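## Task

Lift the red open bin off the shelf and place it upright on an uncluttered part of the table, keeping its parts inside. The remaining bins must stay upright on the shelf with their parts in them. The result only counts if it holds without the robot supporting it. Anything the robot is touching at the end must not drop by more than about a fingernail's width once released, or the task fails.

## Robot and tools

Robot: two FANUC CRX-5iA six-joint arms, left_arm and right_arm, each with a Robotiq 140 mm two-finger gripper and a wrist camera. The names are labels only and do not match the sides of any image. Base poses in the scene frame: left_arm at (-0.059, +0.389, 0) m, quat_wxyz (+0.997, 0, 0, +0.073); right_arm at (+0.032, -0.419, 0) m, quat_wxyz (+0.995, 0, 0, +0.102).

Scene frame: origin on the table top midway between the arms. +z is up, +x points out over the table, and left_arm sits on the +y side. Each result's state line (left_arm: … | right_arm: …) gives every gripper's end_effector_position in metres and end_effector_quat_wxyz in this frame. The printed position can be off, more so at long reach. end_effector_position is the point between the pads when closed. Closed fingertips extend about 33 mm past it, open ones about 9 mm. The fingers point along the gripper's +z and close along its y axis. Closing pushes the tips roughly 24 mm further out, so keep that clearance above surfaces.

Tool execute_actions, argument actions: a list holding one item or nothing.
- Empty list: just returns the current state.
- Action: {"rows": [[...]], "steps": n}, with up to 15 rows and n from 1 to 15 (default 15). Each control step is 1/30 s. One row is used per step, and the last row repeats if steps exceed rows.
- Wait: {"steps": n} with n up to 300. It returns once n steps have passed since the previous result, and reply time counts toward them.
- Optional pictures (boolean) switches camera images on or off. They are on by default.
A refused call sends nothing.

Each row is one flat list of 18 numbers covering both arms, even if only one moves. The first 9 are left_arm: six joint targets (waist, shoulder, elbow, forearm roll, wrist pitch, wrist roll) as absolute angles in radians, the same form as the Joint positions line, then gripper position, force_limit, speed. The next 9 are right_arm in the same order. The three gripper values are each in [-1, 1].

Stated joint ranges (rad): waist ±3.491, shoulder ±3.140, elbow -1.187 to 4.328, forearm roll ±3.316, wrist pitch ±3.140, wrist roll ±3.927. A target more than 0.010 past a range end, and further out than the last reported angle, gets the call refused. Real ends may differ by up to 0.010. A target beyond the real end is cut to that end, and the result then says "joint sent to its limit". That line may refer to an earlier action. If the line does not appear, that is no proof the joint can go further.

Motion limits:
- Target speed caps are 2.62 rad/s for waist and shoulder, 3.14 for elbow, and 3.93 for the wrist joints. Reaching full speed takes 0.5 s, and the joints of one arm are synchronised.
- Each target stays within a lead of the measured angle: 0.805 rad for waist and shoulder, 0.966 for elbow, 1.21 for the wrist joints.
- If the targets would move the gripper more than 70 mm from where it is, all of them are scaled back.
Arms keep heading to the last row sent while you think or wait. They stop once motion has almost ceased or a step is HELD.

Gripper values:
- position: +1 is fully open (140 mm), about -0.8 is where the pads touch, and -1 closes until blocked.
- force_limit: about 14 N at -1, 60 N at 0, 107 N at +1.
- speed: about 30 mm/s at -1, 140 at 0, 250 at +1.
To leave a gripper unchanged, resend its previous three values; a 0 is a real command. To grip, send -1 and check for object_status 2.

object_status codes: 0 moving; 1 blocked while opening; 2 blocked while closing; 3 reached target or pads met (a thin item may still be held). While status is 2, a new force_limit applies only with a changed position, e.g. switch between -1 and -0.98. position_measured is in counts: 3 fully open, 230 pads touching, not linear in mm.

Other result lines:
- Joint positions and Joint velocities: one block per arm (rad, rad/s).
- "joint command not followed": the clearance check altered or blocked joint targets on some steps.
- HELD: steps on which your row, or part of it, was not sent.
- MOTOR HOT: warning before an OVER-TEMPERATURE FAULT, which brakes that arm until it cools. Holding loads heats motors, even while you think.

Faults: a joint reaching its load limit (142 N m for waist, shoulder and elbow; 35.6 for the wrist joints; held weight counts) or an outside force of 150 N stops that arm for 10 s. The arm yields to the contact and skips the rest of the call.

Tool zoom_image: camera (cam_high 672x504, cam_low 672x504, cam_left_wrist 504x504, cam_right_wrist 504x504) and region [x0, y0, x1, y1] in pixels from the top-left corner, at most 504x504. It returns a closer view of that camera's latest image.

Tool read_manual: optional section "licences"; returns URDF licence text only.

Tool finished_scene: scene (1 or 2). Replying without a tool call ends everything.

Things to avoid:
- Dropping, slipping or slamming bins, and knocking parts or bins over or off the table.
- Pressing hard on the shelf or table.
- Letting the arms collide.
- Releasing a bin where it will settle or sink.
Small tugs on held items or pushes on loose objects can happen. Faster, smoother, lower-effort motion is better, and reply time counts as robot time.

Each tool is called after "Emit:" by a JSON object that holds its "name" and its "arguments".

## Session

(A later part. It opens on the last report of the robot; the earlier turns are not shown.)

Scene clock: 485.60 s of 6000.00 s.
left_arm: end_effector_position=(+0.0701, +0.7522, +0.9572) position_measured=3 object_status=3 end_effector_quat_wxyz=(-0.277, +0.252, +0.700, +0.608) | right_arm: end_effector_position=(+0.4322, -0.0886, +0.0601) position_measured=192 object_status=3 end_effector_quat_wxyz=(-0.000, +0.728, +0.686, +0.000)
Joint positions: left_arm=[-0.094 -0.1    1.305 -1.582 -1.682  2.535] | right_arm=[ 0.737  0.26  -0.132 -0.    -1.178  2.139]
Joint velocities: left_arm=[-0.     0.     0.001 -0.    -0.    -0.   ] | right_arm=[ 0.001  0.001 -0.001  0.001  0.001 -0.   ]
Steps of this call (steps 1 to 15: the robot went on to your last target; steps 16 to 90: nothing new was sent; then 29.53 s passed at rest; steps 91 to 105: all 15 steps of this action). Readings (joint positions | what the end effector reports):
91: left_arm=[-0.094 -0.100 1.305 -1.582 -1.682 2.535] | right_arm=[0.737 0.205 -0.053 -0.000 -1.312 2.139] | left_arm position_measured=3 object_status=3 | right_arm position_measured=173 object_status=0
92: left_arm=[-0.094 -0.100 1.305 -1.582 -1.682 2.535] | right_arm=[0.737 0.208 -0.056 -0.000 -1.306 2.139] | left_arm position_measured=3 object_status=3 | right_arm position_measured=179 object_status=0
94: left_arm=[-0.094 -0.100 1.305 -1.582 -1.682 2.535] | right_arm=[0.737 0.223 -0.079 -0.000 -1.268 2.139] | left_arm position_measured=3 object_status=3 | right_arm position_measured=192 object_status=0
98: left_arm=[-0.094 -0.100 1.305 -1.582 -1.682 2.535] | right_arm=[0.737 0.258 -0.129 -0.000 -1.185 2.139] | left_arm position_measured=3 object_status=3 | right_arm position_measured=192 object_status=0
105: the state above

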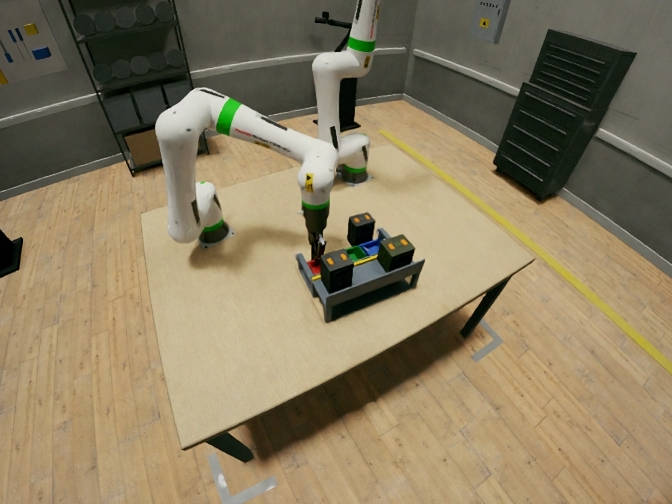

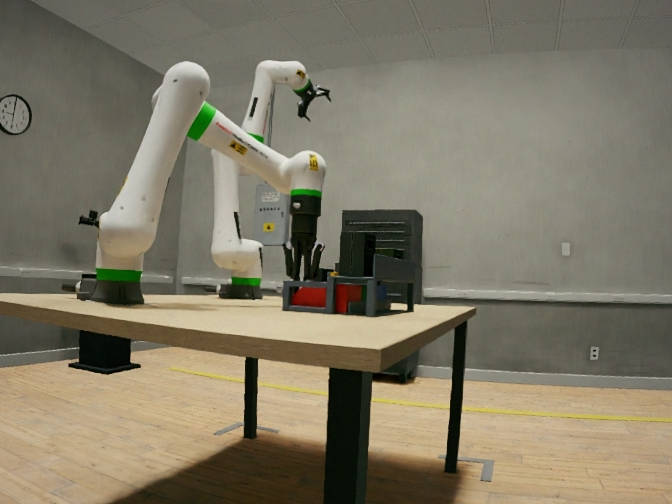

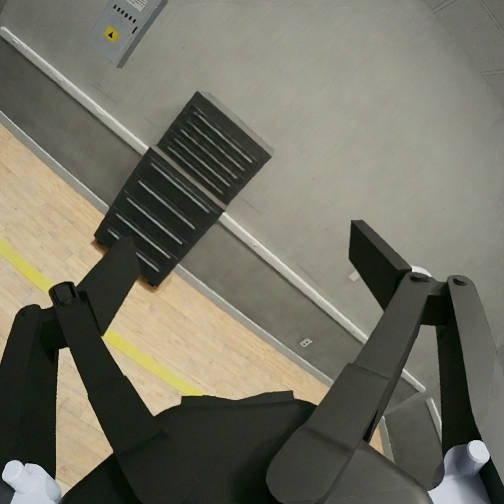

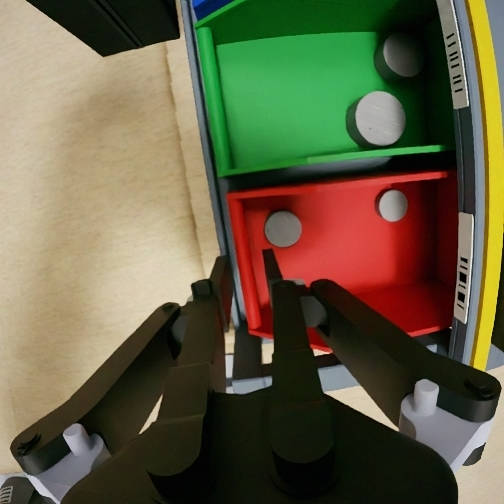

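Emit:
{"name": "execute_actions", "arguments": {"actions": [{"rows": [[-0.094, -0.1, 1.305, -1.582, -1.682, 2.535, 1, 0, 0, 0.7372, 0.2632, -0.1366, 0, -1.171, 2.139, -0.5, 0, 0.5],[-0.094, -0.1, 1.305, -1.582, -1.682, 2.535, 1, 0, 0, 0.7372, 0.2632, -0.1366, 0, -1.171, 2.139, -0.5, 0, 0.5],[-0.094, -0.1, 1.305, -1.582, -1.682, 2.535, 1, 0, 0, 0.7372, 0.2632, -0.1366, 0, -1.171, 2.139, -0.5, 0, 0.5],[-0.094, -0.1, 1.305, -1.582, -1.682, 2.535, 1, 0, 0, 0.7372, 0.2632, -0.1366, 0, -1.171, 2.139, -1, 0.6, -0.5]], "steps": 15}], "pictures": false}}

Emit:
{"name": "execute_actions", "arguments": {"actions": [{"steps": 8}]}}

Scene clock: 540.03 s of 6000.00 s.
left_arm: end_effector_position=(+0.0701, +0.7522, +0.9572) position_measured=3 object_status=3 end_effector_quat_wxyz=(-0.277, +0.252, +0.700, +0.608) | right_arm: end_effector_position=(+0.4322, -0.0886, +0.0570) position_measured=222 object_status=0 end_effector_quat_wxyz=(+0.000, +0.728, +0.686, +0.000)
Joint positions: left_arm=[-0.094 -0.1    1.305 -1.582 -1.682  2.535] | right_arm=[ 0.737  0.263 -0.137  0.    -1.171  2.139]
Joint velocities: left_arm=[-0. -0.  0.  0. -0.  0.] | right_arm=[ 0.002 -0.    -0.002  0.001 -0.     0.   ]
Steps of this call (steps 1 to 15: the robot went on to your last target; steps 16 to 90: nothing new was sent; then 50.93 s passed at rest; steps 91 to 105: all 15 steps of this action). Readings (joint positions | what the end effector reports):
91: left_arm=[-0.094 -0.100 1.305 -1.582 -1.682 2.535] | right_arm=[0.737 0.261 -0.133 0.000 -1.177 2.139] | left_arm position_measured=3 object_status=3 | right_arm position_measured=192 object_status=3
92: left_arm=[-0.094 -0.100 1.305 -1.582 -1.682 2.535] | right_arm=[0.737 0.261 -0.134 0.000 -1.175 2.139] | left_arm position_measured=3 object_status=3 | right_arm position_measured=192 object_status=3
94: left_arm=[-0.094 -0.100 1.305 -1.582 -1.682 2.535] | right_arm=[0.737 0.263 -0.136 0.000 -1.172 2.139] | left_arm position_measured=3 object_status=3 | right_arm position_measured=192 object_status=0
98: left_arm=[-0.094 -0.100 1.305 -1.582 -1.682 2.535] | right_arm=[0.737 0.263 -0.137 0.000 -1.171 2.139] | left_arm position_measured=3 object_status=3 | right_arm position_measured=208 object_status=0
105: the state above

Scene clock: 540.30 s of 6000.00 s.
left_arm: end_effector_position=(+0.0701, +0.7522, +0.9572) position_measured=3 object_status=3 end_effector_quat_wxyz=(-0.277, +0.252, +0.700, +0.608) | right_arm: end_effector_position=(+0.4322, -0.0886, +0.0570) position_measured=222 object_status=2 end_effector_quat_wxyz=(+0.000, +0.728, +0.686, +0.000)
Joint positions: left_arm=[-0.094 -0.1    1.305 -1.582 -1.682  2.535] | right_arm=[ 0.737  0.263 -0.137  0.    -1.171  2.139]
Joint velocities: left_arm=[ 0.     0.     0.    -0.     0.001 -0.   ] | right_arm=[ 0.001  0.     0.001 -0.001  0.    -0.   ]
Steps of this call (steps 1 to 8: the robot went on to your last target). Readings (joint positions | what the end effector reports):
1: left_arm=[-0.094 -0.100 1.305 -1.582 -1.682 2.535] | right_arm=[0.737 0.263 -0.137 0.000 -1.171 2.139] | left_arm position_measured=3 object_status=3 | right_arm position_measured=222 object_status=0
2: left_arm=[-0.094 -0.100 1.305 -1.582 -1.682 2.535] | right_arm=[0.737 0.263 -0.137 0.000 -1.171 2.139] | left_arm position_measured=3 object_status=3 | right_arm position_measured=222 object_status=0
4: left_arm=[-0.094 -0.100 1.305 -1.582 -1.682 2.535] | right_arm=[0.737 0.263 -0.137 0.000 -1.171 2.139] | left_arm position_measured=3 object_status=3 | right_arm position_measured=222 object_status=2
8: the state above

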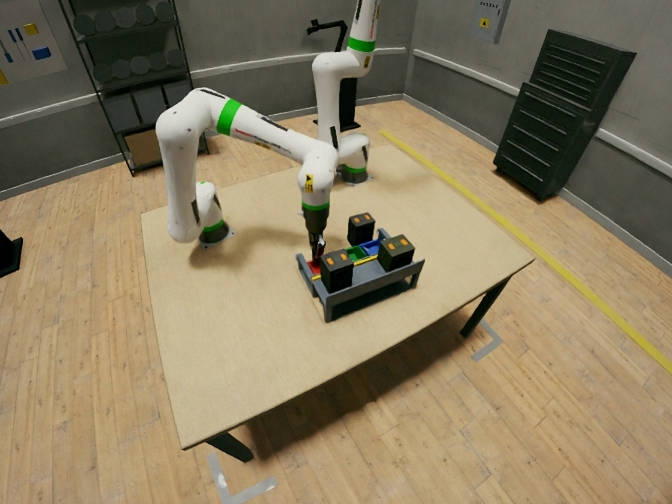

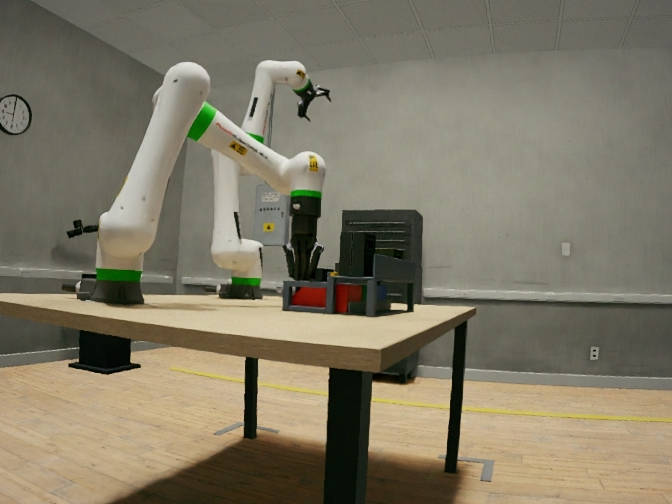

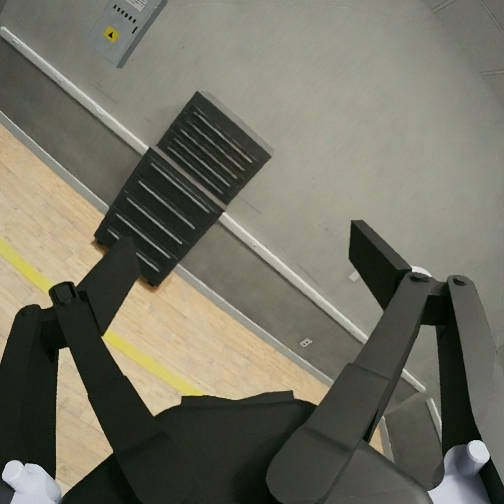

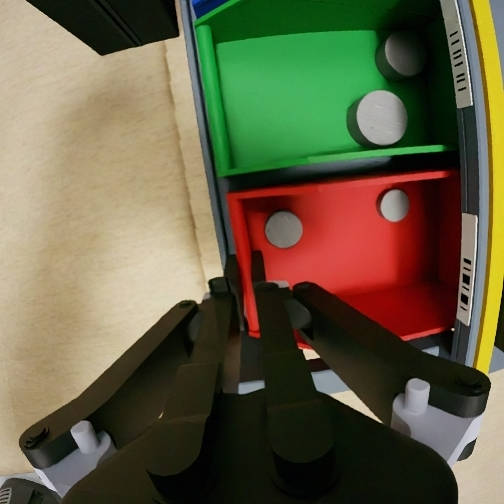

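Emit:
{"name": "execute_actions", "arguments": {"actions": [{"rows": [[-0.094,-0.1,1.305,-1.582,-1.682,2.535,1,0,0,0.7342,0.2657,-0.1299,-0.0042,-1.1782,2.1432,-1,0.6,-0.5],[-0.094,-0.1,1.305,-1.582,-1.682,2.535,1,0,0,0.7293,0.2697,-0.1191,-0.0109,-1.1897,2.1500,-1,0.6,-0.5],[-0.094,-0.1,1.305,-1.582,-1.682,2.535,1,0,0,0.7232,0.2748,-0.1057,-0.0192,-1.2041,2.1585,-1,0.6,-0.5],[-0.094,-0.1,1.305,-1.582,-1.682,2.535,1,0,0,0.7171,0.2798,-0.0922,-0.0276,-1.2185,2.1670,-1,0.6,-0.5],[-0.094,-0.1,1.305,-1.582,-1.682,2.535,1,0,0,0.7110,0.2848,-0.0788,-0.0359,-1.2329,2.1754,-1,0.6,-0.5],[-0.094,-0.1,1.305,-1.582,-1.682,2.535,1,0,0,0.7049,0.2899,-0.0654,-0.0443,-1.2473,2.1839,-1,0.6,-0.5],[-0.094,-0.1,1.305,-1.582,-1.682,2.535,1,0,0,0.6988,0.2949,-0.0519,-0.0527,-1.2617,2.1924,-1,0.6,-0.5],[-0.094,-0.1,1.305,-1.582,-1.682,2.535,1,0,0,0.6927,0.2999,-0.0385,-0.0610,-1.2760,2.2008,-1,0.6,-0.5],[-0.094,-0.1,1.305,-1.582,-1.682,2.535,1,0,0,0.6867,0.3049,-0.0250,-0.0694,-1.2904,2.2093,-1,0.6,-0.5],[-0.094,-0.1,1.305,-1.582,-1.682,2.535,1,0,0,0.6812,0.3095,-0.0130,-0.0769,-1.3034,2.2169,-1,0.6,-0.5],[-0.094,-0.1,1.305,-1.582,-1.682,2.535,1,0,0,0.6763,0.3135,-0.0022,-0.0836,-1.3149,2.2237,-1,0.6,-0.5]], "steps": 15}]}}

Emit:
{"name": "zoom_image", "arguments": {"camera": "cam_low", "region": [265, 215, 385, 325]}}

Scene clock: 595.73 s of 6000.00 s.
left_arm: end_effector_position=(+0.0701, +0.7522, +0.9572) position_measured=3 object_status=3 end_effector_quat_wxyz=(-0.277, +0.252, +0.700, +0.608) | right_arm: end_effector_position=(+0.4342, -0.0888, +0.0759) position_measured=222 object_status=2 end_effector_quat_wxyz=(-0.035, +0.727, +0.685, -0.033)
Joint positions: left_arm=[-0.094 -0.1    1.305 -1.582 -1.682  2.535] | right_arm=[ 0.678  0.312 -0.006 -0.081 -1.311  2.221]
Joint velocities: left_arm=[-0. -0. -0. -0.  0.  0.] | right_arm=[-0.037  0.031  0.081 -0.051 -0.086  0.05 ]
Steps of this call (steps 1 to 15: the robot went on to your last target; steps 16 to 90: nothing new was sent; then 51.93 s passed at rest; steps 91 to 105: all 15 steps of this action). Readings (joint positions | what the end effector reports):
91: left_arm=[-0.094 -0.100 1.305 -1.582 -1.682 2.535] | right_arm=[0.737 0.263 -0.137 -0.000 -1.171 2.139] | left_arm position_measured=3 object_status=3 | right_arm position_measured=222 object_status=2
92: left_arm=[-0.094 -0.100 1.305 -1.582 -1.682 2.535] | right_arm=[0.736 0.264 -0.135 -0.002 -1.173 2.141] | left_arm position_measured=3 object_status=3 | right_arm position_measured=222 object_status=2
94: left_arm=[-0.094 -0.100 1.305 -1.582 -1.682 2.535] | right_arm=[0.731 0.269 -0.123 -0.009 -1.186 2.148] | left_arm position_measured=3 object_status=3 | right_arm position_measured=222 object_status=2
98: left_arm=[-0.094 -0.100 1.305 -1.582 -1.682 2.535] | right_arm=[0.711 0.285 -0.079 -0.036 -1.232 2.175] | left_arm position_measured=3 object_status=3 | right_arm position_measured=222 object_status=2
105: the state above

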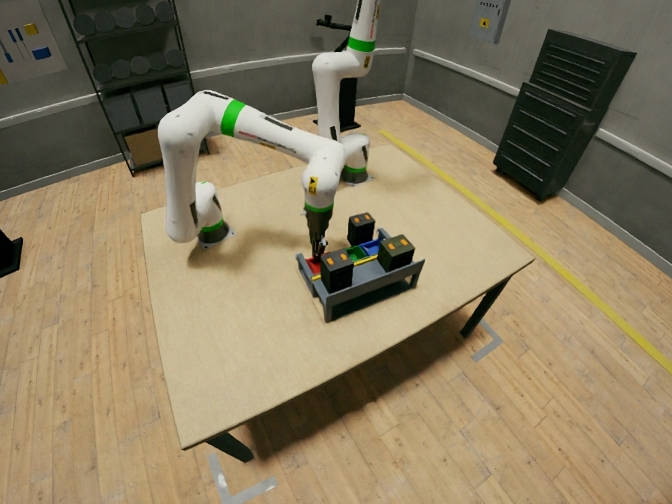

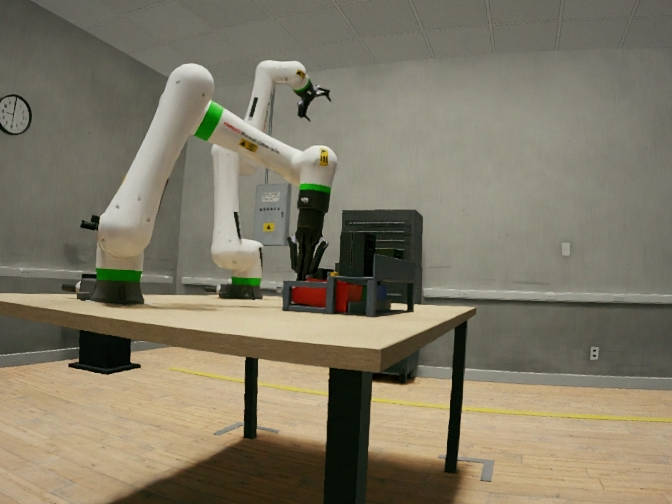

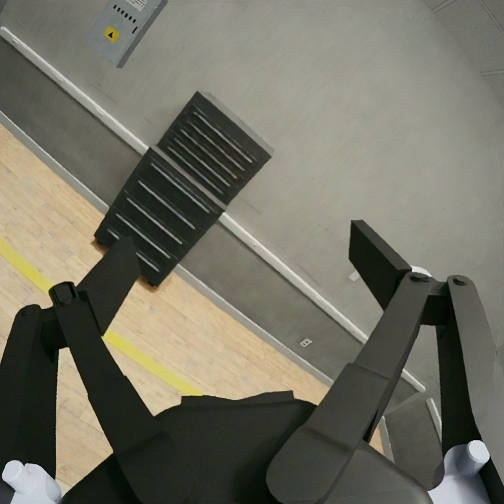

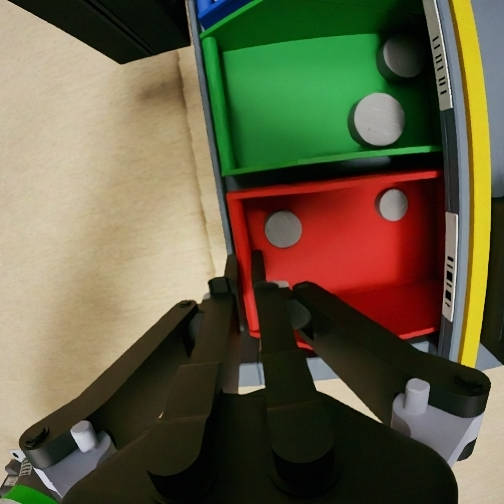

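Region (265, 215, 385, 325) of cam_low's 672x504 image, scaled by 4.200, with more detail than that image has; it fills the top 462 rows of this view, and the rest is white.

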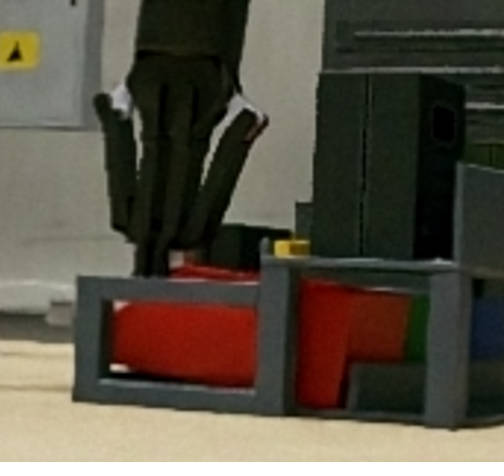

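Emit:
{"name": "execute_actions", "arguments": {"actions": [{"rows": [[-0.094,-0.1,1.305,-1.582,-1.682,2.535,1,0,0,0.6802,0.3092,-0.0072,-0.0838,-1.3139,2.2199,-1,0.6,-0.5],[-0.094,-0.1,1.305,-1.582,-1.682,2.535,1,0,0,0.6871,0.3016,-0.0159,-0.0843,-1.3122,2.2132,-1,0.6,-0.5],[-0.094,-0.1,1.305,-1.582,-1.682,2.535,1,0,0,0.6960,0.2918,-0.0272,-0.0848,-1.3100,2.2047,-1,0.6,-0.5],[-0.094,-0.1,1.305,-1.582,-1.682,2.535,1,0,0,0.7059,0.2810,-0.0397,-0.0854,-1.3075,2.1952,-1,0.6,-0.5],[-0.094,-0.1,1.305,-1.582,-1.682,2.535,1,0,0,0.7157,0.2701,-0.0522,-0.0860,-1.3051,2.1857,-1,0.6,-0.5],[-0.094,-0.1,1.305,-1.582,-1.682,2.535,1,0,0,0.7256,0.2593,-0.0647,-0.0867,-1.3026,2.1762,-1,0.6,-0.5],[-0.094,-0.1,1.305,-1.582,-1.682,2.535,1,0,0,0.7355,0.2484,-0.0771,-0.0873,-1.3001,2.1666,-1,0.6,-0.5],[-0.094,-0.1,1.305,-1.582,-1.682,2.535,1,0,0,0.7453,0.2376,-0.0896,-0.0879,-1.2977,2.1571,-1,0.6,-0.5],[-0.094,-0.1,1.305,-1.582,-1.682,2.535,1,0,0,0.7552,0.2267,-0.1021,-0.0885,-1.2952,2.1476,-1,0.6,-0.5],[-0.094,-0.1,1.305,-1.582,-1.682,2.535,1,0,0,0.7641,0.2169,-0.1134,-0.0890,-1.2930,2.1391,-1,0.6,-0.5],[-0.094,-0.1,1.305,-1.582,-1.682,2.535,1,0,0,0.7710,0.2093,-0.1221,-0.0895,-1.2913,2.1324,-1,0.6,-0.5],[-0.094,-0.1,1.305,-1.582,-1.682,2.535,1,0,0,0.7749,0.2050,-0.1271,-0.0897,-1.2903,2.1286,-1,0.6,-0.5]], "steps": 15}]}}

Emit:
{"name": "zoom_image", "arguments": {"camera": "cam_low", "region": [245, 215, 385, 325]}}

Scene clock: 614.17 s of 6000.00 s.
left_arm: end_effector_position=(+0.0701, +0.7522, +0.9572) position_measured=3 object_status=3 end_effector_quat_wxyz=(-0.277, +0.252, +0.700, +0.608) | right_arm: end_effector_position=(+0.3764, -0.0851, +0.0804) position_measured=222 object_status=2 end_effector_quat_wxyz=(-0.036, +0.727, +0.685, -0.034)
Joint positions: left_arm=[-0.094 -0.1    1.305 -1.582 -1.682  2.535] | right_arm=[ 0.771  0.209 -0.123 -0.09  -1.291  2.132]
Joint velocities: left_arm=[-0. -0. -0.  0.  0. -0.] | right_arm=[ 0.08  -0.089 -0.102 -0.003  0.021 -0.077]
Steps of this call (steps 1 to 15: the robot went on to your last target; steps 16 to 90: nothing new was sent; then 14.93 s passed at rest; steps 91 to 105: all 15 steps of this action). Readings (joint positions | what the end effector reports):
91: left_arm=[-0.094 -0.100 1.305 -1.582 -1.682 2.535] | right_arm=[0.676 0.313 -0.002 -0.084 -1.315 2.224] | left_arm position_measured=3 object_status=3 | right_arm position_measured=222 object_status=2
92: left_arm=[-0.094 -0.100 1.305 -1.582 -1.682 2.535] | right_arm=[0.678 0.312 -0.003 -0.084 -1.315 2.223] | left_arm position_measured=3 object_status=3 | right_arm position_measured=222 object_status=2
94: left_arm=[-0.094 -0.100 1.305 -1.582 -1.682 2.535] | right_arm=[0.686 0.303 -0.013 -0.084 -1.313 2.215] | left_arm position_measured=3 object_status=3 | right_arm position_measured=222 object_status=2
98: left_arm=[-0.094 -0.100 1.305 -1.582 -1.682 2.535] | right_arm=[0.716 0.270 -0.052 -0.086 -1.305 2.185] | left_arm position_measured=3 object_status=3 | right_arm position_measured=222 object_status=2
105: the state above

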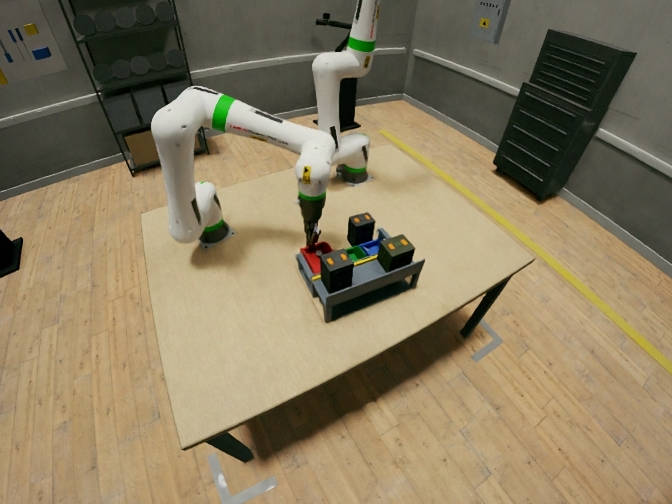

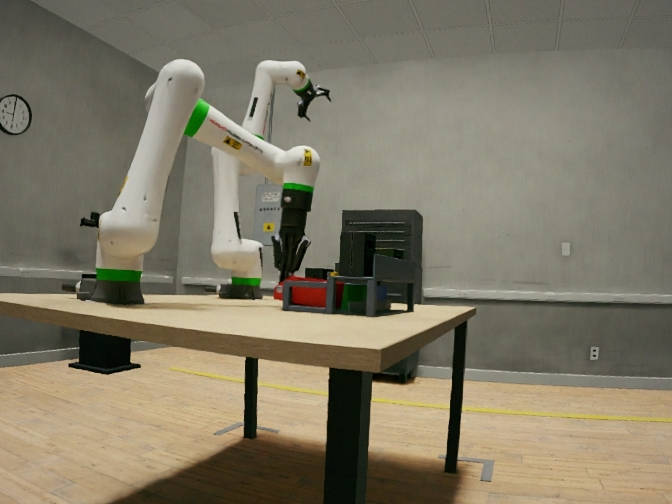

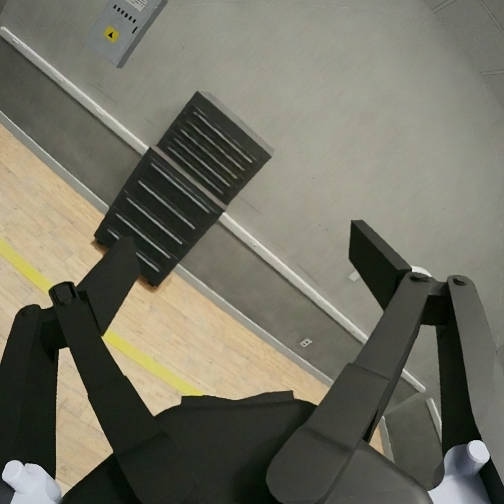

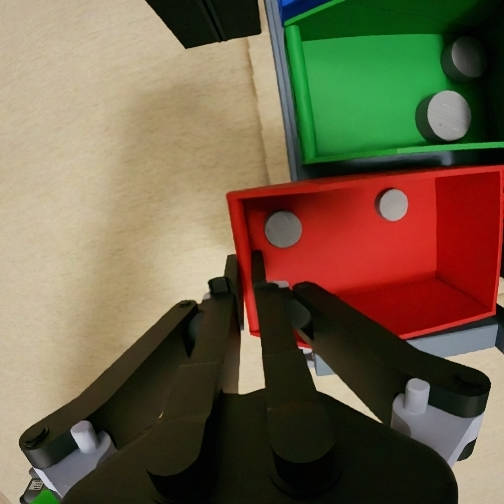

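Region (245, 215, 385, 325) of cam_low's 672x504 image, scaled by 3.600, with more detail than that image has; it fills the top 396 rows of this view, and the rest is white.

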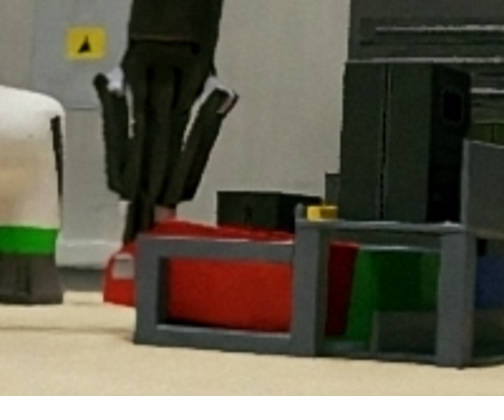

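Emit:
{"name": "execute_actions", "arguments": {"actions": [{"rows": [[-0.094,-0.1,1.305,-1.582,-1.682,2.535,1,0,0,0.7810,0.1997,-0.1336,-0.0861,-1.2870,2.1214,-1,0.6,-0.5],[-0.094,-0.1,1.305,-1.582,-1.682,2.535,1,0,0,0.7917,0.1905,-0.1449,-0.0798,-1.2813,2.1088,-1,0.6,-0.5],[-0.094,-0.1,1.305,-1.582,-1.682,2.535,1,0,0,0.8055,0.1787,-0.1594,-0.0718,-1.2739,2.0926,-1,0.6,-0.5],[-0.094,-0.1,1.305,-1.582,-1.682,2.535,1,0,0,0.8208,0.1656,-0.1756,-0.0628,-1.2658,2.0746,-1,0.6,-0.5],[-0.094,-0.1,1.305,-1.582,-1.682,2.535,1,0,0,0.8361,0.1524,-0.1918,-0.0538,-1.2576,2.0566,-1,0.6,-0.5],[-0.094,-0.1,1.305,-1.582,-1.682,2.535,1,0,0,0.8514,0.1393,-0.2080,-0.0449,-1.2494,2.0386,-1,0.6,-0.5],[-0.094,-0.1,1.305,-1.582,-1.682,2.535,1,0,0,0.8667,0.1261,-0.2241,-0.0359,-1.2412,2.0205,-1,0.6,-0.5],[-0.094,-0.1,1.305,-1.582,-1.682,2.535,1,0,0,0.8820,0.1130,-0.2403,-0.0269,-1.2330,2.0025,-1,0.6,-0.5],[-0.094,-0.1,1.305,-1.582,-1.682,2.535,1,0,0,0.8973,0.0998,-0.2565,-0.0179,-1.2249,1.9845,-1,0.6,-0.5],[-0.094,-0.1,1.305,-1.582,-1.682,2.535,1,0,0,0.9111,0.0880,-0.2710,-0.0099,-1.2175,1.9683,-1,0.6,-0.5],[-0.094,-0.1,1.305,-1.582,-1.682,2.535,1,0,0,0.9218,0.0788,-0.2823,-0.0036,-1.2118,1.9557,-1,0.6,-0.5],[-0.094,-0.1,1.305,-1.582,-1.682,2.535,1,0,0,0.9279,0.0735,-0.2888,0,-1.2085,1.9485,-1,0.6,-0.5]], "steps": 15}]}}

Emit:
{"name": "zoom_image", "arguments": {"camera": "cam_low", "region": [245, 215, 385, 325]}}

Scene clock: 663.63 s of 6000.00 s.
left_arm: end_effector_position=(+0.0701, +0.7522, +0.9572) position_measured=3 object_status=3 end_effector_quat_wxyz=(-0.277, +0.252, +0.700, +0.608) | right_arm: end_effector_position=(+0.3343, -0.0827, +0.0848) position_measured=222 object_status=2 end_effector_quat_wxyz=(-0.001, +0.728, +0.686, -0.002)
Joint positions: left_arm=[-0.094 -0.1    1.305 -1.582 -1.682  2.535] | right_arm=[ 0.92   0.08  -0.281 -0.004 -1.213  1.957]
Joint velocities: left_arm=[ 0.    -0.    -0.001 -0.    -0.001 -0.   ] | right_arm=[ 0.176 -0.152 -0.186  0.103  0.094 -0.206]
Steps of this call (steps 1 to 15: the robot went on to your last target; steps 16 to 90: nothing new was sent; then 45.97 s passed at rest; steps 91 to 105: all 15 steps of this action). Readings (joint positions | what the end effector reports):
91: left_arm=[-0.094 -0.100 1.305 -1.582 -1.682 2.535] | right_arm=[0.775 0.205 -0.127 -0.090 -1.290 2.128] | left_arm position_measured=3 object_status=3 | right_arm position_measured=222 object_status=2
92: left_arm=[-0.094 -0.100 1.305 -1.582 -1.682 2.535] | right_arm=[0.777 0.203 -0.130 -0.089 -1.289 2.126] | left_arm position_measured=3 object_status=3 | right_arm position_measured=222 object_status=2
94: left_arm=[-0.094 -0.100 1.305 -1.582 -1.682 2.535] | right_arm=[0.789 0.193 -0.141 -0.082 -1.283 2.113] | left_arm position_measured=3 object_status=3 | right_arm position_measured=222 object_status=2
98: left_arm=[-0.094 -0.100 1.305 -1.582 -1.682 2.535] | right_arm=[0.833 0.155 -0.189 -0.056 -1.259 2.060] | left_arm position_measured=3 object_status=3 | right_arm position_measured=222 object_status=2
105: the state above

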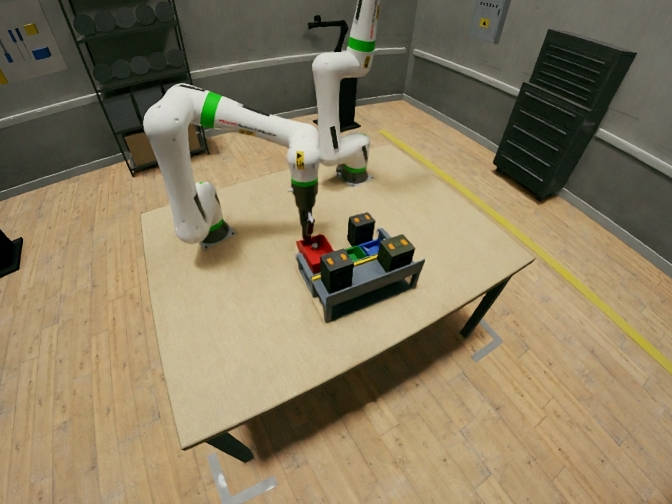

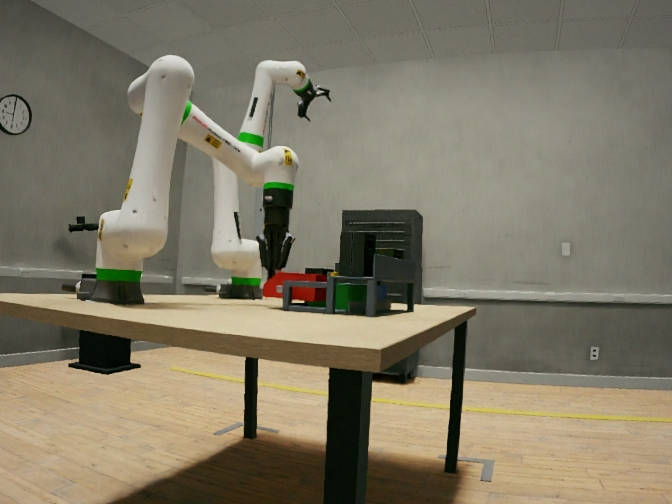

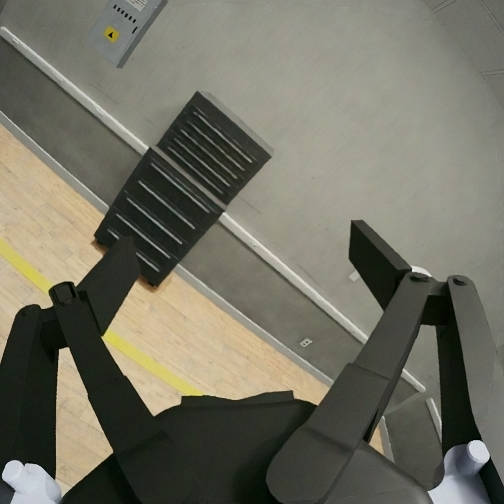

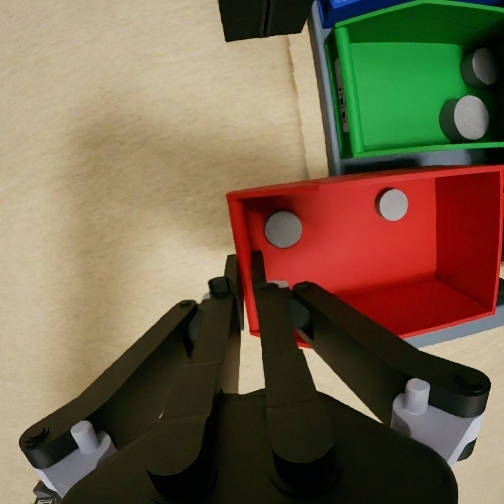

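Region (245, 215, 385, 325) of cam_low's 672x504 image, scaled by 3.600, with more detail than that image has; it fills the top 396 rows of this view, and the rest is white.

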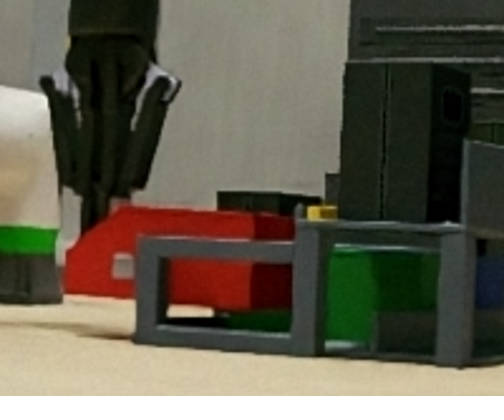

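Emit:
{"name": "execute_actions", "arguments": {"actions": [{"rows": [[-0.094,-0.1,1.305,-1.582,-1.682,2.535,1,0,0,0.9314,0.0713,-0.2910,0,-1.2085,1.9450,-1,0.6,-0.5],[-0.094,-0.1,1.305,-1.582,-1.682,2.535,1,0,0,0.9367,0.0681,-0.2943,0,-1.2084,1.9397,-1,0.6,-0.5],[-0.094,-0.1,1.305,-1.582,-1.682,2.535,1,0,0,0.9455,0.0627,-0.2998,0,-1.2083,1.9309,-1,0.6,-0.5],[-0.094,-0.1,1.305,-1.582,-1.682,2.535,1,0,0,0.9578,0.0552,-0.3074,0,-1.2081,1.9186,-1,0.6,-0.5],[-0.094,-0.1,1.305,-1.582,-1.682,2.535,1,0,0,0.9718,0.0466,-0.3162,0,-1.2080,1.9046,-1,0.6,-0.5],[-0.094,-0.1,1.305,-1.582,-1.682,2.535,1,0,0,0.9876,0.0369,-0.3261,0,-1.2078,1.8888,-1,0.6,-0.5],[-0.094,-0.1,1.305,-1.582,-1.682,2.535,1,0,0,1.0052,0.0262,-0.3371,0,-1.2076,1.8712,-1,0.6,-0.5],[-0.094,-0.1,1.305,-1.582,-1.682,2.535,1,0,0,1.0245,0.0143,-0.3491,0,-1.2073,1.8519,-1,0.6,-0.5],[-0.094,-0.1,1.305,-1.582,-1.682,2.535,1,0,0,1.0438,0.0025,-0.3612,0,-1.2071,1.8326,-1,0.6,-0.5],[-0.094,-0.1,1.305,-1.582,-1.682,2.535,1,0,0,1.0631,-0.0094,-0.3733,0,-1.2069,1.8133,-1,0.6,-0.5],[-0.094,-0.1,1.305,-1.582,-1.682,2.535,1,0,0,1.0833,-0.0217,-0.3859,0,-1.2066,1.7931,-1,0.6,-0.5],[-0.094,-0.1,1.305,-1.582,-1.682,2.535,1,0,0,1.1035,-0.0341,-0.3985,0,-1.2064,1.7729,-1,0.6,-0.5]], "steps": 12}], "pictures": false}}

Emit:
{"name": "execute_actions", "arguments": {"actions": [{"rows": [[-0.094,-0.1,1.305,-1.582,-1.682,2.535,1,0,0,1.1267,-0.0428,-0.4094,0,-1.2042,1.7497,-1,0.6,-0.5],[-0.094,-0.1,1.305,-1.582,-1.682,2.535,1,0,0,1.1498,-0.0514,-0.4203,0,-1.2019,1.7266,-1,0.6,-0.5],[-0.094,-0.1,1.305,-1.582,-1.682,2.535,1,0,0,1.1720,-0.0597,-0.4307,0,-1.1998,1.7044,-1,0.6,-0.5],[-0.094,-0.1,1.305,-1.582,-1.682,2.535,1,0,0,1.1941,-0.0680,-0.4412,0,-1.1976,1.6823,-1,0.6,-0.5],[-0.094,-0.1,1.305,-1.582,-1.682,2.535,1,0,0,1.2163,-0.0763,-0.4516,0,-1.1955,1.6601,-1,0.6,-0.5],[-0.094,-0.1,1.305,-1.582,-1.682,2.535,1,0,0,1.2364,-0.0838,-0.4611,0,-1.1935,1.6400,-1,0.6,-0.5],[-0.094,-0.1,1.305,-1.582,-1.682,2.535,1,0,0,1.2546,-0.0906,-0.4696,0,-1.1918,1.6218,-1,0.6,-0.5],[-0.094,-0.1,1.305,-1.582,-1.682,2.535,1,0,0,1.2707,-0.0966,-0.4772,0,-1.1902,1.6057,-1,0.6,-0.5],[-0.094,-0.1,1.305,-1.582,-1.682,2.535,1,0,0,1.2848,-0.1019,-0.4838,0,-1.1889,1.5916,-1,0.6,-0.5],[-0.094,-0.1,1.305,-1.582,-1.682,2.535,1,0,0,1.2948,-0.1056,-0.4886,0,-1.1879,1.5816,-1,0.6,-0.5],[-0.094,-0.1,1.305,-1.582,-1.682,2.535,1,0,0,1.3009,-0.1079,-0.4914,0,-1.1873,1.5755,-1,0.6,-0.5],[-0.094,-0.1,1.305,-1.582,-1.682,2.535,1,0,0,1.3049,-0.1094,-0.4933,0,-1.1869,1.5715,-1,0.6,-0.5]], "steps": 12}], "pictures": false}}

Emit:
{"name": "execute_actions", "arguments": {"actions": [{"rows": [[-0.094,-0.1,1.305,-1.582,-1.682,2.535,1,0,0,1.3049,-0.1073,-0.4962,0,-1.1819,1.5715,-1,0.6,-0.5],[-0.094,-0.1,1.305,-1.582,-1.682,2.535,1,0,0,1.3049,-0.1044,-0.5003,0,-1.1749,1.5715,-1,0.6,-0.5],[-0.094,-0.1,1.305,-1.582,-1.682,2.535,1,0,0,1.3049,-0.1015,-0.5044,0,-1.1678,1.5715,-1,0.6,-0.5],[-0.094,-0.1,1.305,-1.582,-1.682,2.535,1,0,0,1.3049,-0.0985,-0.5085,0,-1.1608,1.5715,-1,0.6,-0.5],[-0.094,-0.1,1.305,-1.582,-1.682,2.535,1,0,0,1.3049,-0.0956,-0.5126,0,-1.1538,1.5715,-1,0.6,-0.5],[-0.094,-0.1,1.305,-1.582,-1.682,2.535,1,0,0,1.3049,-0.0927,-0.5167,0,-1.1467,1.5715,-1,0.6,-0.5],[-0.094,-0.1,1.305,-1.582,-1.682,2.535,1,0,0,1.3049,-0.0902,-0.5203,0,-1.1407,1.5715,-1,0.6,-0.5],[-0.094,-0.1,1.305,-1.582,-1.682,2.535,1,0,0,1.3049,-0.0885,-0.5226,0,-1.1367,1.5715,-1,0.6,-0.5]], "steps": 14}]}}

Emit:
{"name": "zoom_image", "arguments": {"camera": "cam_low", "region": [200, 235, 320, 325]}}

Scene clock: 722.23 s of 6000.00 s.
left_arm: end_effector_position=(+0.0701, +0.7522, +0.9572) position_measured=3 object_status=3 end_effector_quat_wxyz=(-0.277, +0.252, +0.700, +0.608) | right_arm: end_effector_position=(+0.2865, -0.0780, +0.0856) position_measured=222 object_status=2 end_effector_quat_wxyz=(+0.000, +0.728, +0.686, +0.000)
Joint positions: left_arm=[-0.094 -0.1    1.305 -1.582 -1.682  2.535] | right_arm=[ 1.034  0.009 -0.355  0.    -1.207  1.843]
Joint velocities: left_arm=[ 0.    -0.    -0.     0.     0.001 -0.   ] | right_arm=[ 0.505 -0.311 -0.318  0.     0.006 -0.505]
Steps of this call (steps 1 to 15: the robot went on to your last target; steps 16 to 90: nothing new was sent; then 55.20 s passed at rest; steps 91 to 102: all 12 steps of this action). Readings (joint positions | what the end effector reports):
91: left_arm=[-0.094 -0.100 1.305 -1.582 -1.682 2.535] | right_arm=[0.928 0.073 -0.289 0.000 -1.208 1.948] | left_arm position_measured=3 object_status=3 | right_arm position_measured=222 object_status=2
92: left_arm=[-0.094 -0.100 1.305 -1.582 -1.682 2.535] | right_arm=[0.929 0.073 -0.290 0.000 -1.208 1.947] | left_arm position_measured=3 object_status=3 | right_arm position_measured=222 object_status=2
94: left_arm=[-0.094 -0.100 1.305 -1.582 -1.682 2.535] | right_arm=[0.936 0.068 -0.294 0.000 -1.208 1.940] | left_arm position_measured=3 object_status=3 | right_arm position_measured=222 object_status=2
98: left_arm=[-0.094 -0.100 1.305 -1.582 -1.682 2.535] | right_arm=[0.973 0.046 -0.317 0.000 -1.208 1.903] | left_arm position_measured=3 object_status=3 | right_arm position_measured=222 object_status=2
102: the state above

Scene clock: 722.63 s of 6000.00 s.
left_arm: end_effector_position=(+0.0701, +0.7522, +0.9572) position_measured=3 object_status=3 end_effector_quat_wxyz=(-0.277, +0.252, +0.700, +0.608) | right_arm: end_effector_position=(+0.1963, -0.0732, +0.0770) position_measured=222 object_status=2 end_effector_quat_wxyz=(+0.000, +0.728, +0.686, -0.000)
Joint positions: left_arm=[-0.094 -0.1    1.305 -1.582 -1.682  2.535] | right_arm=[ 1.267 -0.095 -0.475  0.    -1.191  1.609]
Joint velocities: left_arm=[-0.  0.  0.  0.  0.  0.] | right_arm=[ 0.452 -0.171 -0.215 -0.001  0.043 -0.449]
Steps of this call (steps 1 to 12: all 12 steps of this action). Readings (joint positions | what the end effector reports):
1: left_arm=[-0.094 -0.100 1.305 -1.582 -1.682 2.535] | right_arm=[1.051 -0.002 -0.366 0.000 -1.207 1.825] | left_arm position_measured=3 object_status=3 | right_arm position_measured=222 object_status=2
2: left_arm=[-0.094 -0.100 1.305 -1.582 -1.682 2.535] | right_arm=[1.070 -0.013 -0.377 0.000 -1.207 1.807] | left_arm position_measured=3 object_status=3 | right_arm position_measured=222 object_status=2
4: left_arm=[-0.094 -0.100 1.305 -1.582 -1.682 2.535] | right_arm=[1.109 -0.032 -0.398 0.000 -1.205 1.768] | left_arm position_measured=3 object_status=3 | right_arm position_measured=222 object_status=2
8: left_arm=[-0.094 -0.100 1.305 -1.582 -1.682 2.535] | right_arm=[1.192 -0.067 -0.440 0.000 -1.198 1.684] | left_arm position_measured=3 object_status=3 | right_arm position_measured=222 object_status=2
12: the state above

Scene clock: 723.10 s of 6000.00 s.
left_arm: end_effector_position=(+0.0701, +0.7522, +0.9572) position_measured=3 object_status=3 end_effector_quat_wxyz=(-0.277, +0.252, +0.700, +0.608) | right_arm: end_effector_position=(+0.1827, -0.0736, +0.0562) position_measured=222 object_status=2 end_effector_quat_wxyz=(-0.000, +0.728, +0.686, +0.000)
Joint positions: left_arm=[-0.094 -0.1    1.305 -1.582 -1.682  2.535] | right_arm=[ 1.305 -0.089 -0.522 -0.    -1.137  1.572]
Joint velocities: left_arm=[ 0.    -0.    -0.001 -0.     0.     0.   ] | right_arm=[ 0.     0.003 -0.005  0.     0.007 -0.001]
Steps of this call (steps 1 to 14: all 14 steps of this action). Readings (joint positions | what the end effector reports):
1: left_arm=[-0.094 -0.100 1.305 -1.582 -1.682 2.535] | right_arm=[1.281 -0.100 -0.482 0.000 -1.189 1.595] | left_arm position_measured=3 object_status=3 | right_arm position_measured=222 object_status=2
2: left_arm=[-0.094 -0.100 1.305 -1.582 -1.682 2.535] | right_arm=[1.292 -0.104 -0.488 0.000 -1.187 1.585] | left_arm position_measured=3 object_status=3 | right_arm position_measured=222 object_status=2
4: left_arm=[-0.094 -0.100 1.305 -1.582 -1.682 2.535] | right_arm=[1.302 -0.105 -0.498 0.000 -1.177 1.574] | left_arm position_measured=3 object_status=3 | right_arm position_measured=222 object_status=2
8: left_arm=[-0.094 -0.100 1.305 -1.582 -1.682 2.535] | right_arm=[1.305 -0.095 -0.514 0.000 -1.151 1.572] | left_arm position_measured=3 object_status=3 | right_arm position_measured=222 object_status=2
14: the state above

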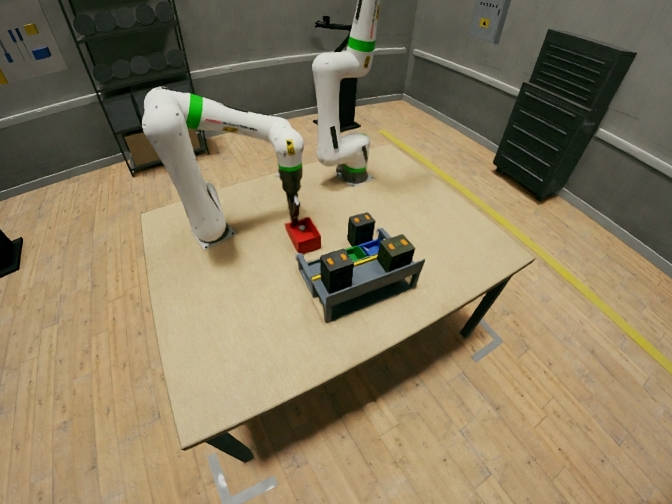

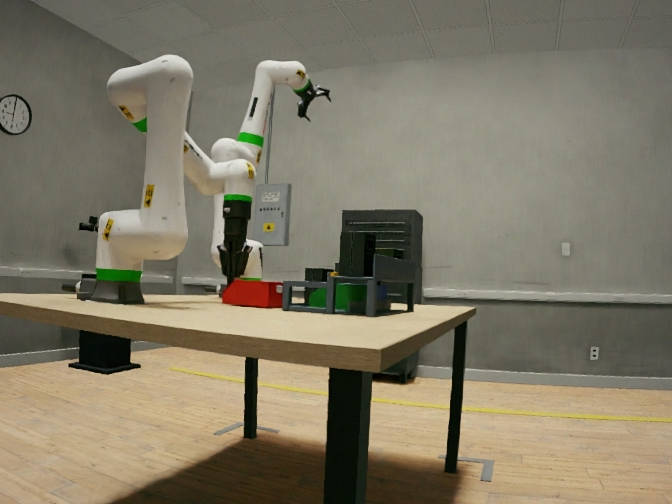

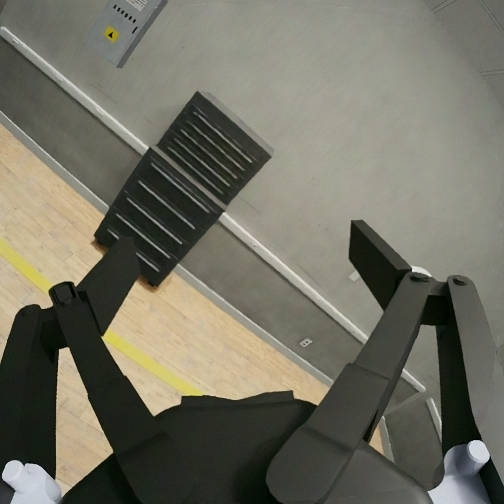

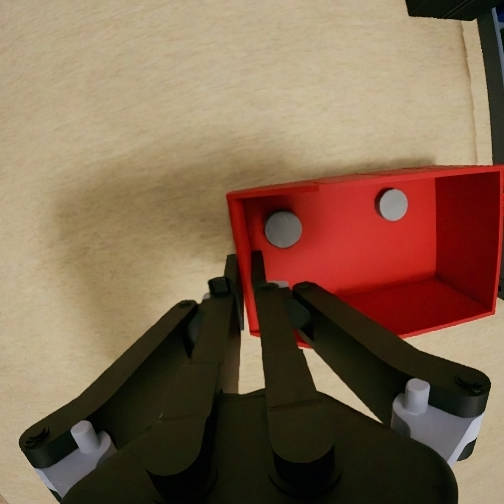

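Region (200, 235, 320, 325) of cam_low's 672x504 image, scaled by 4.200, with more detail than that image has; it fills the top 378 rows of this view, and the rest is white.

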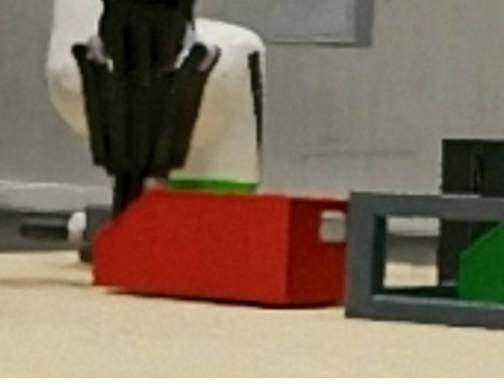

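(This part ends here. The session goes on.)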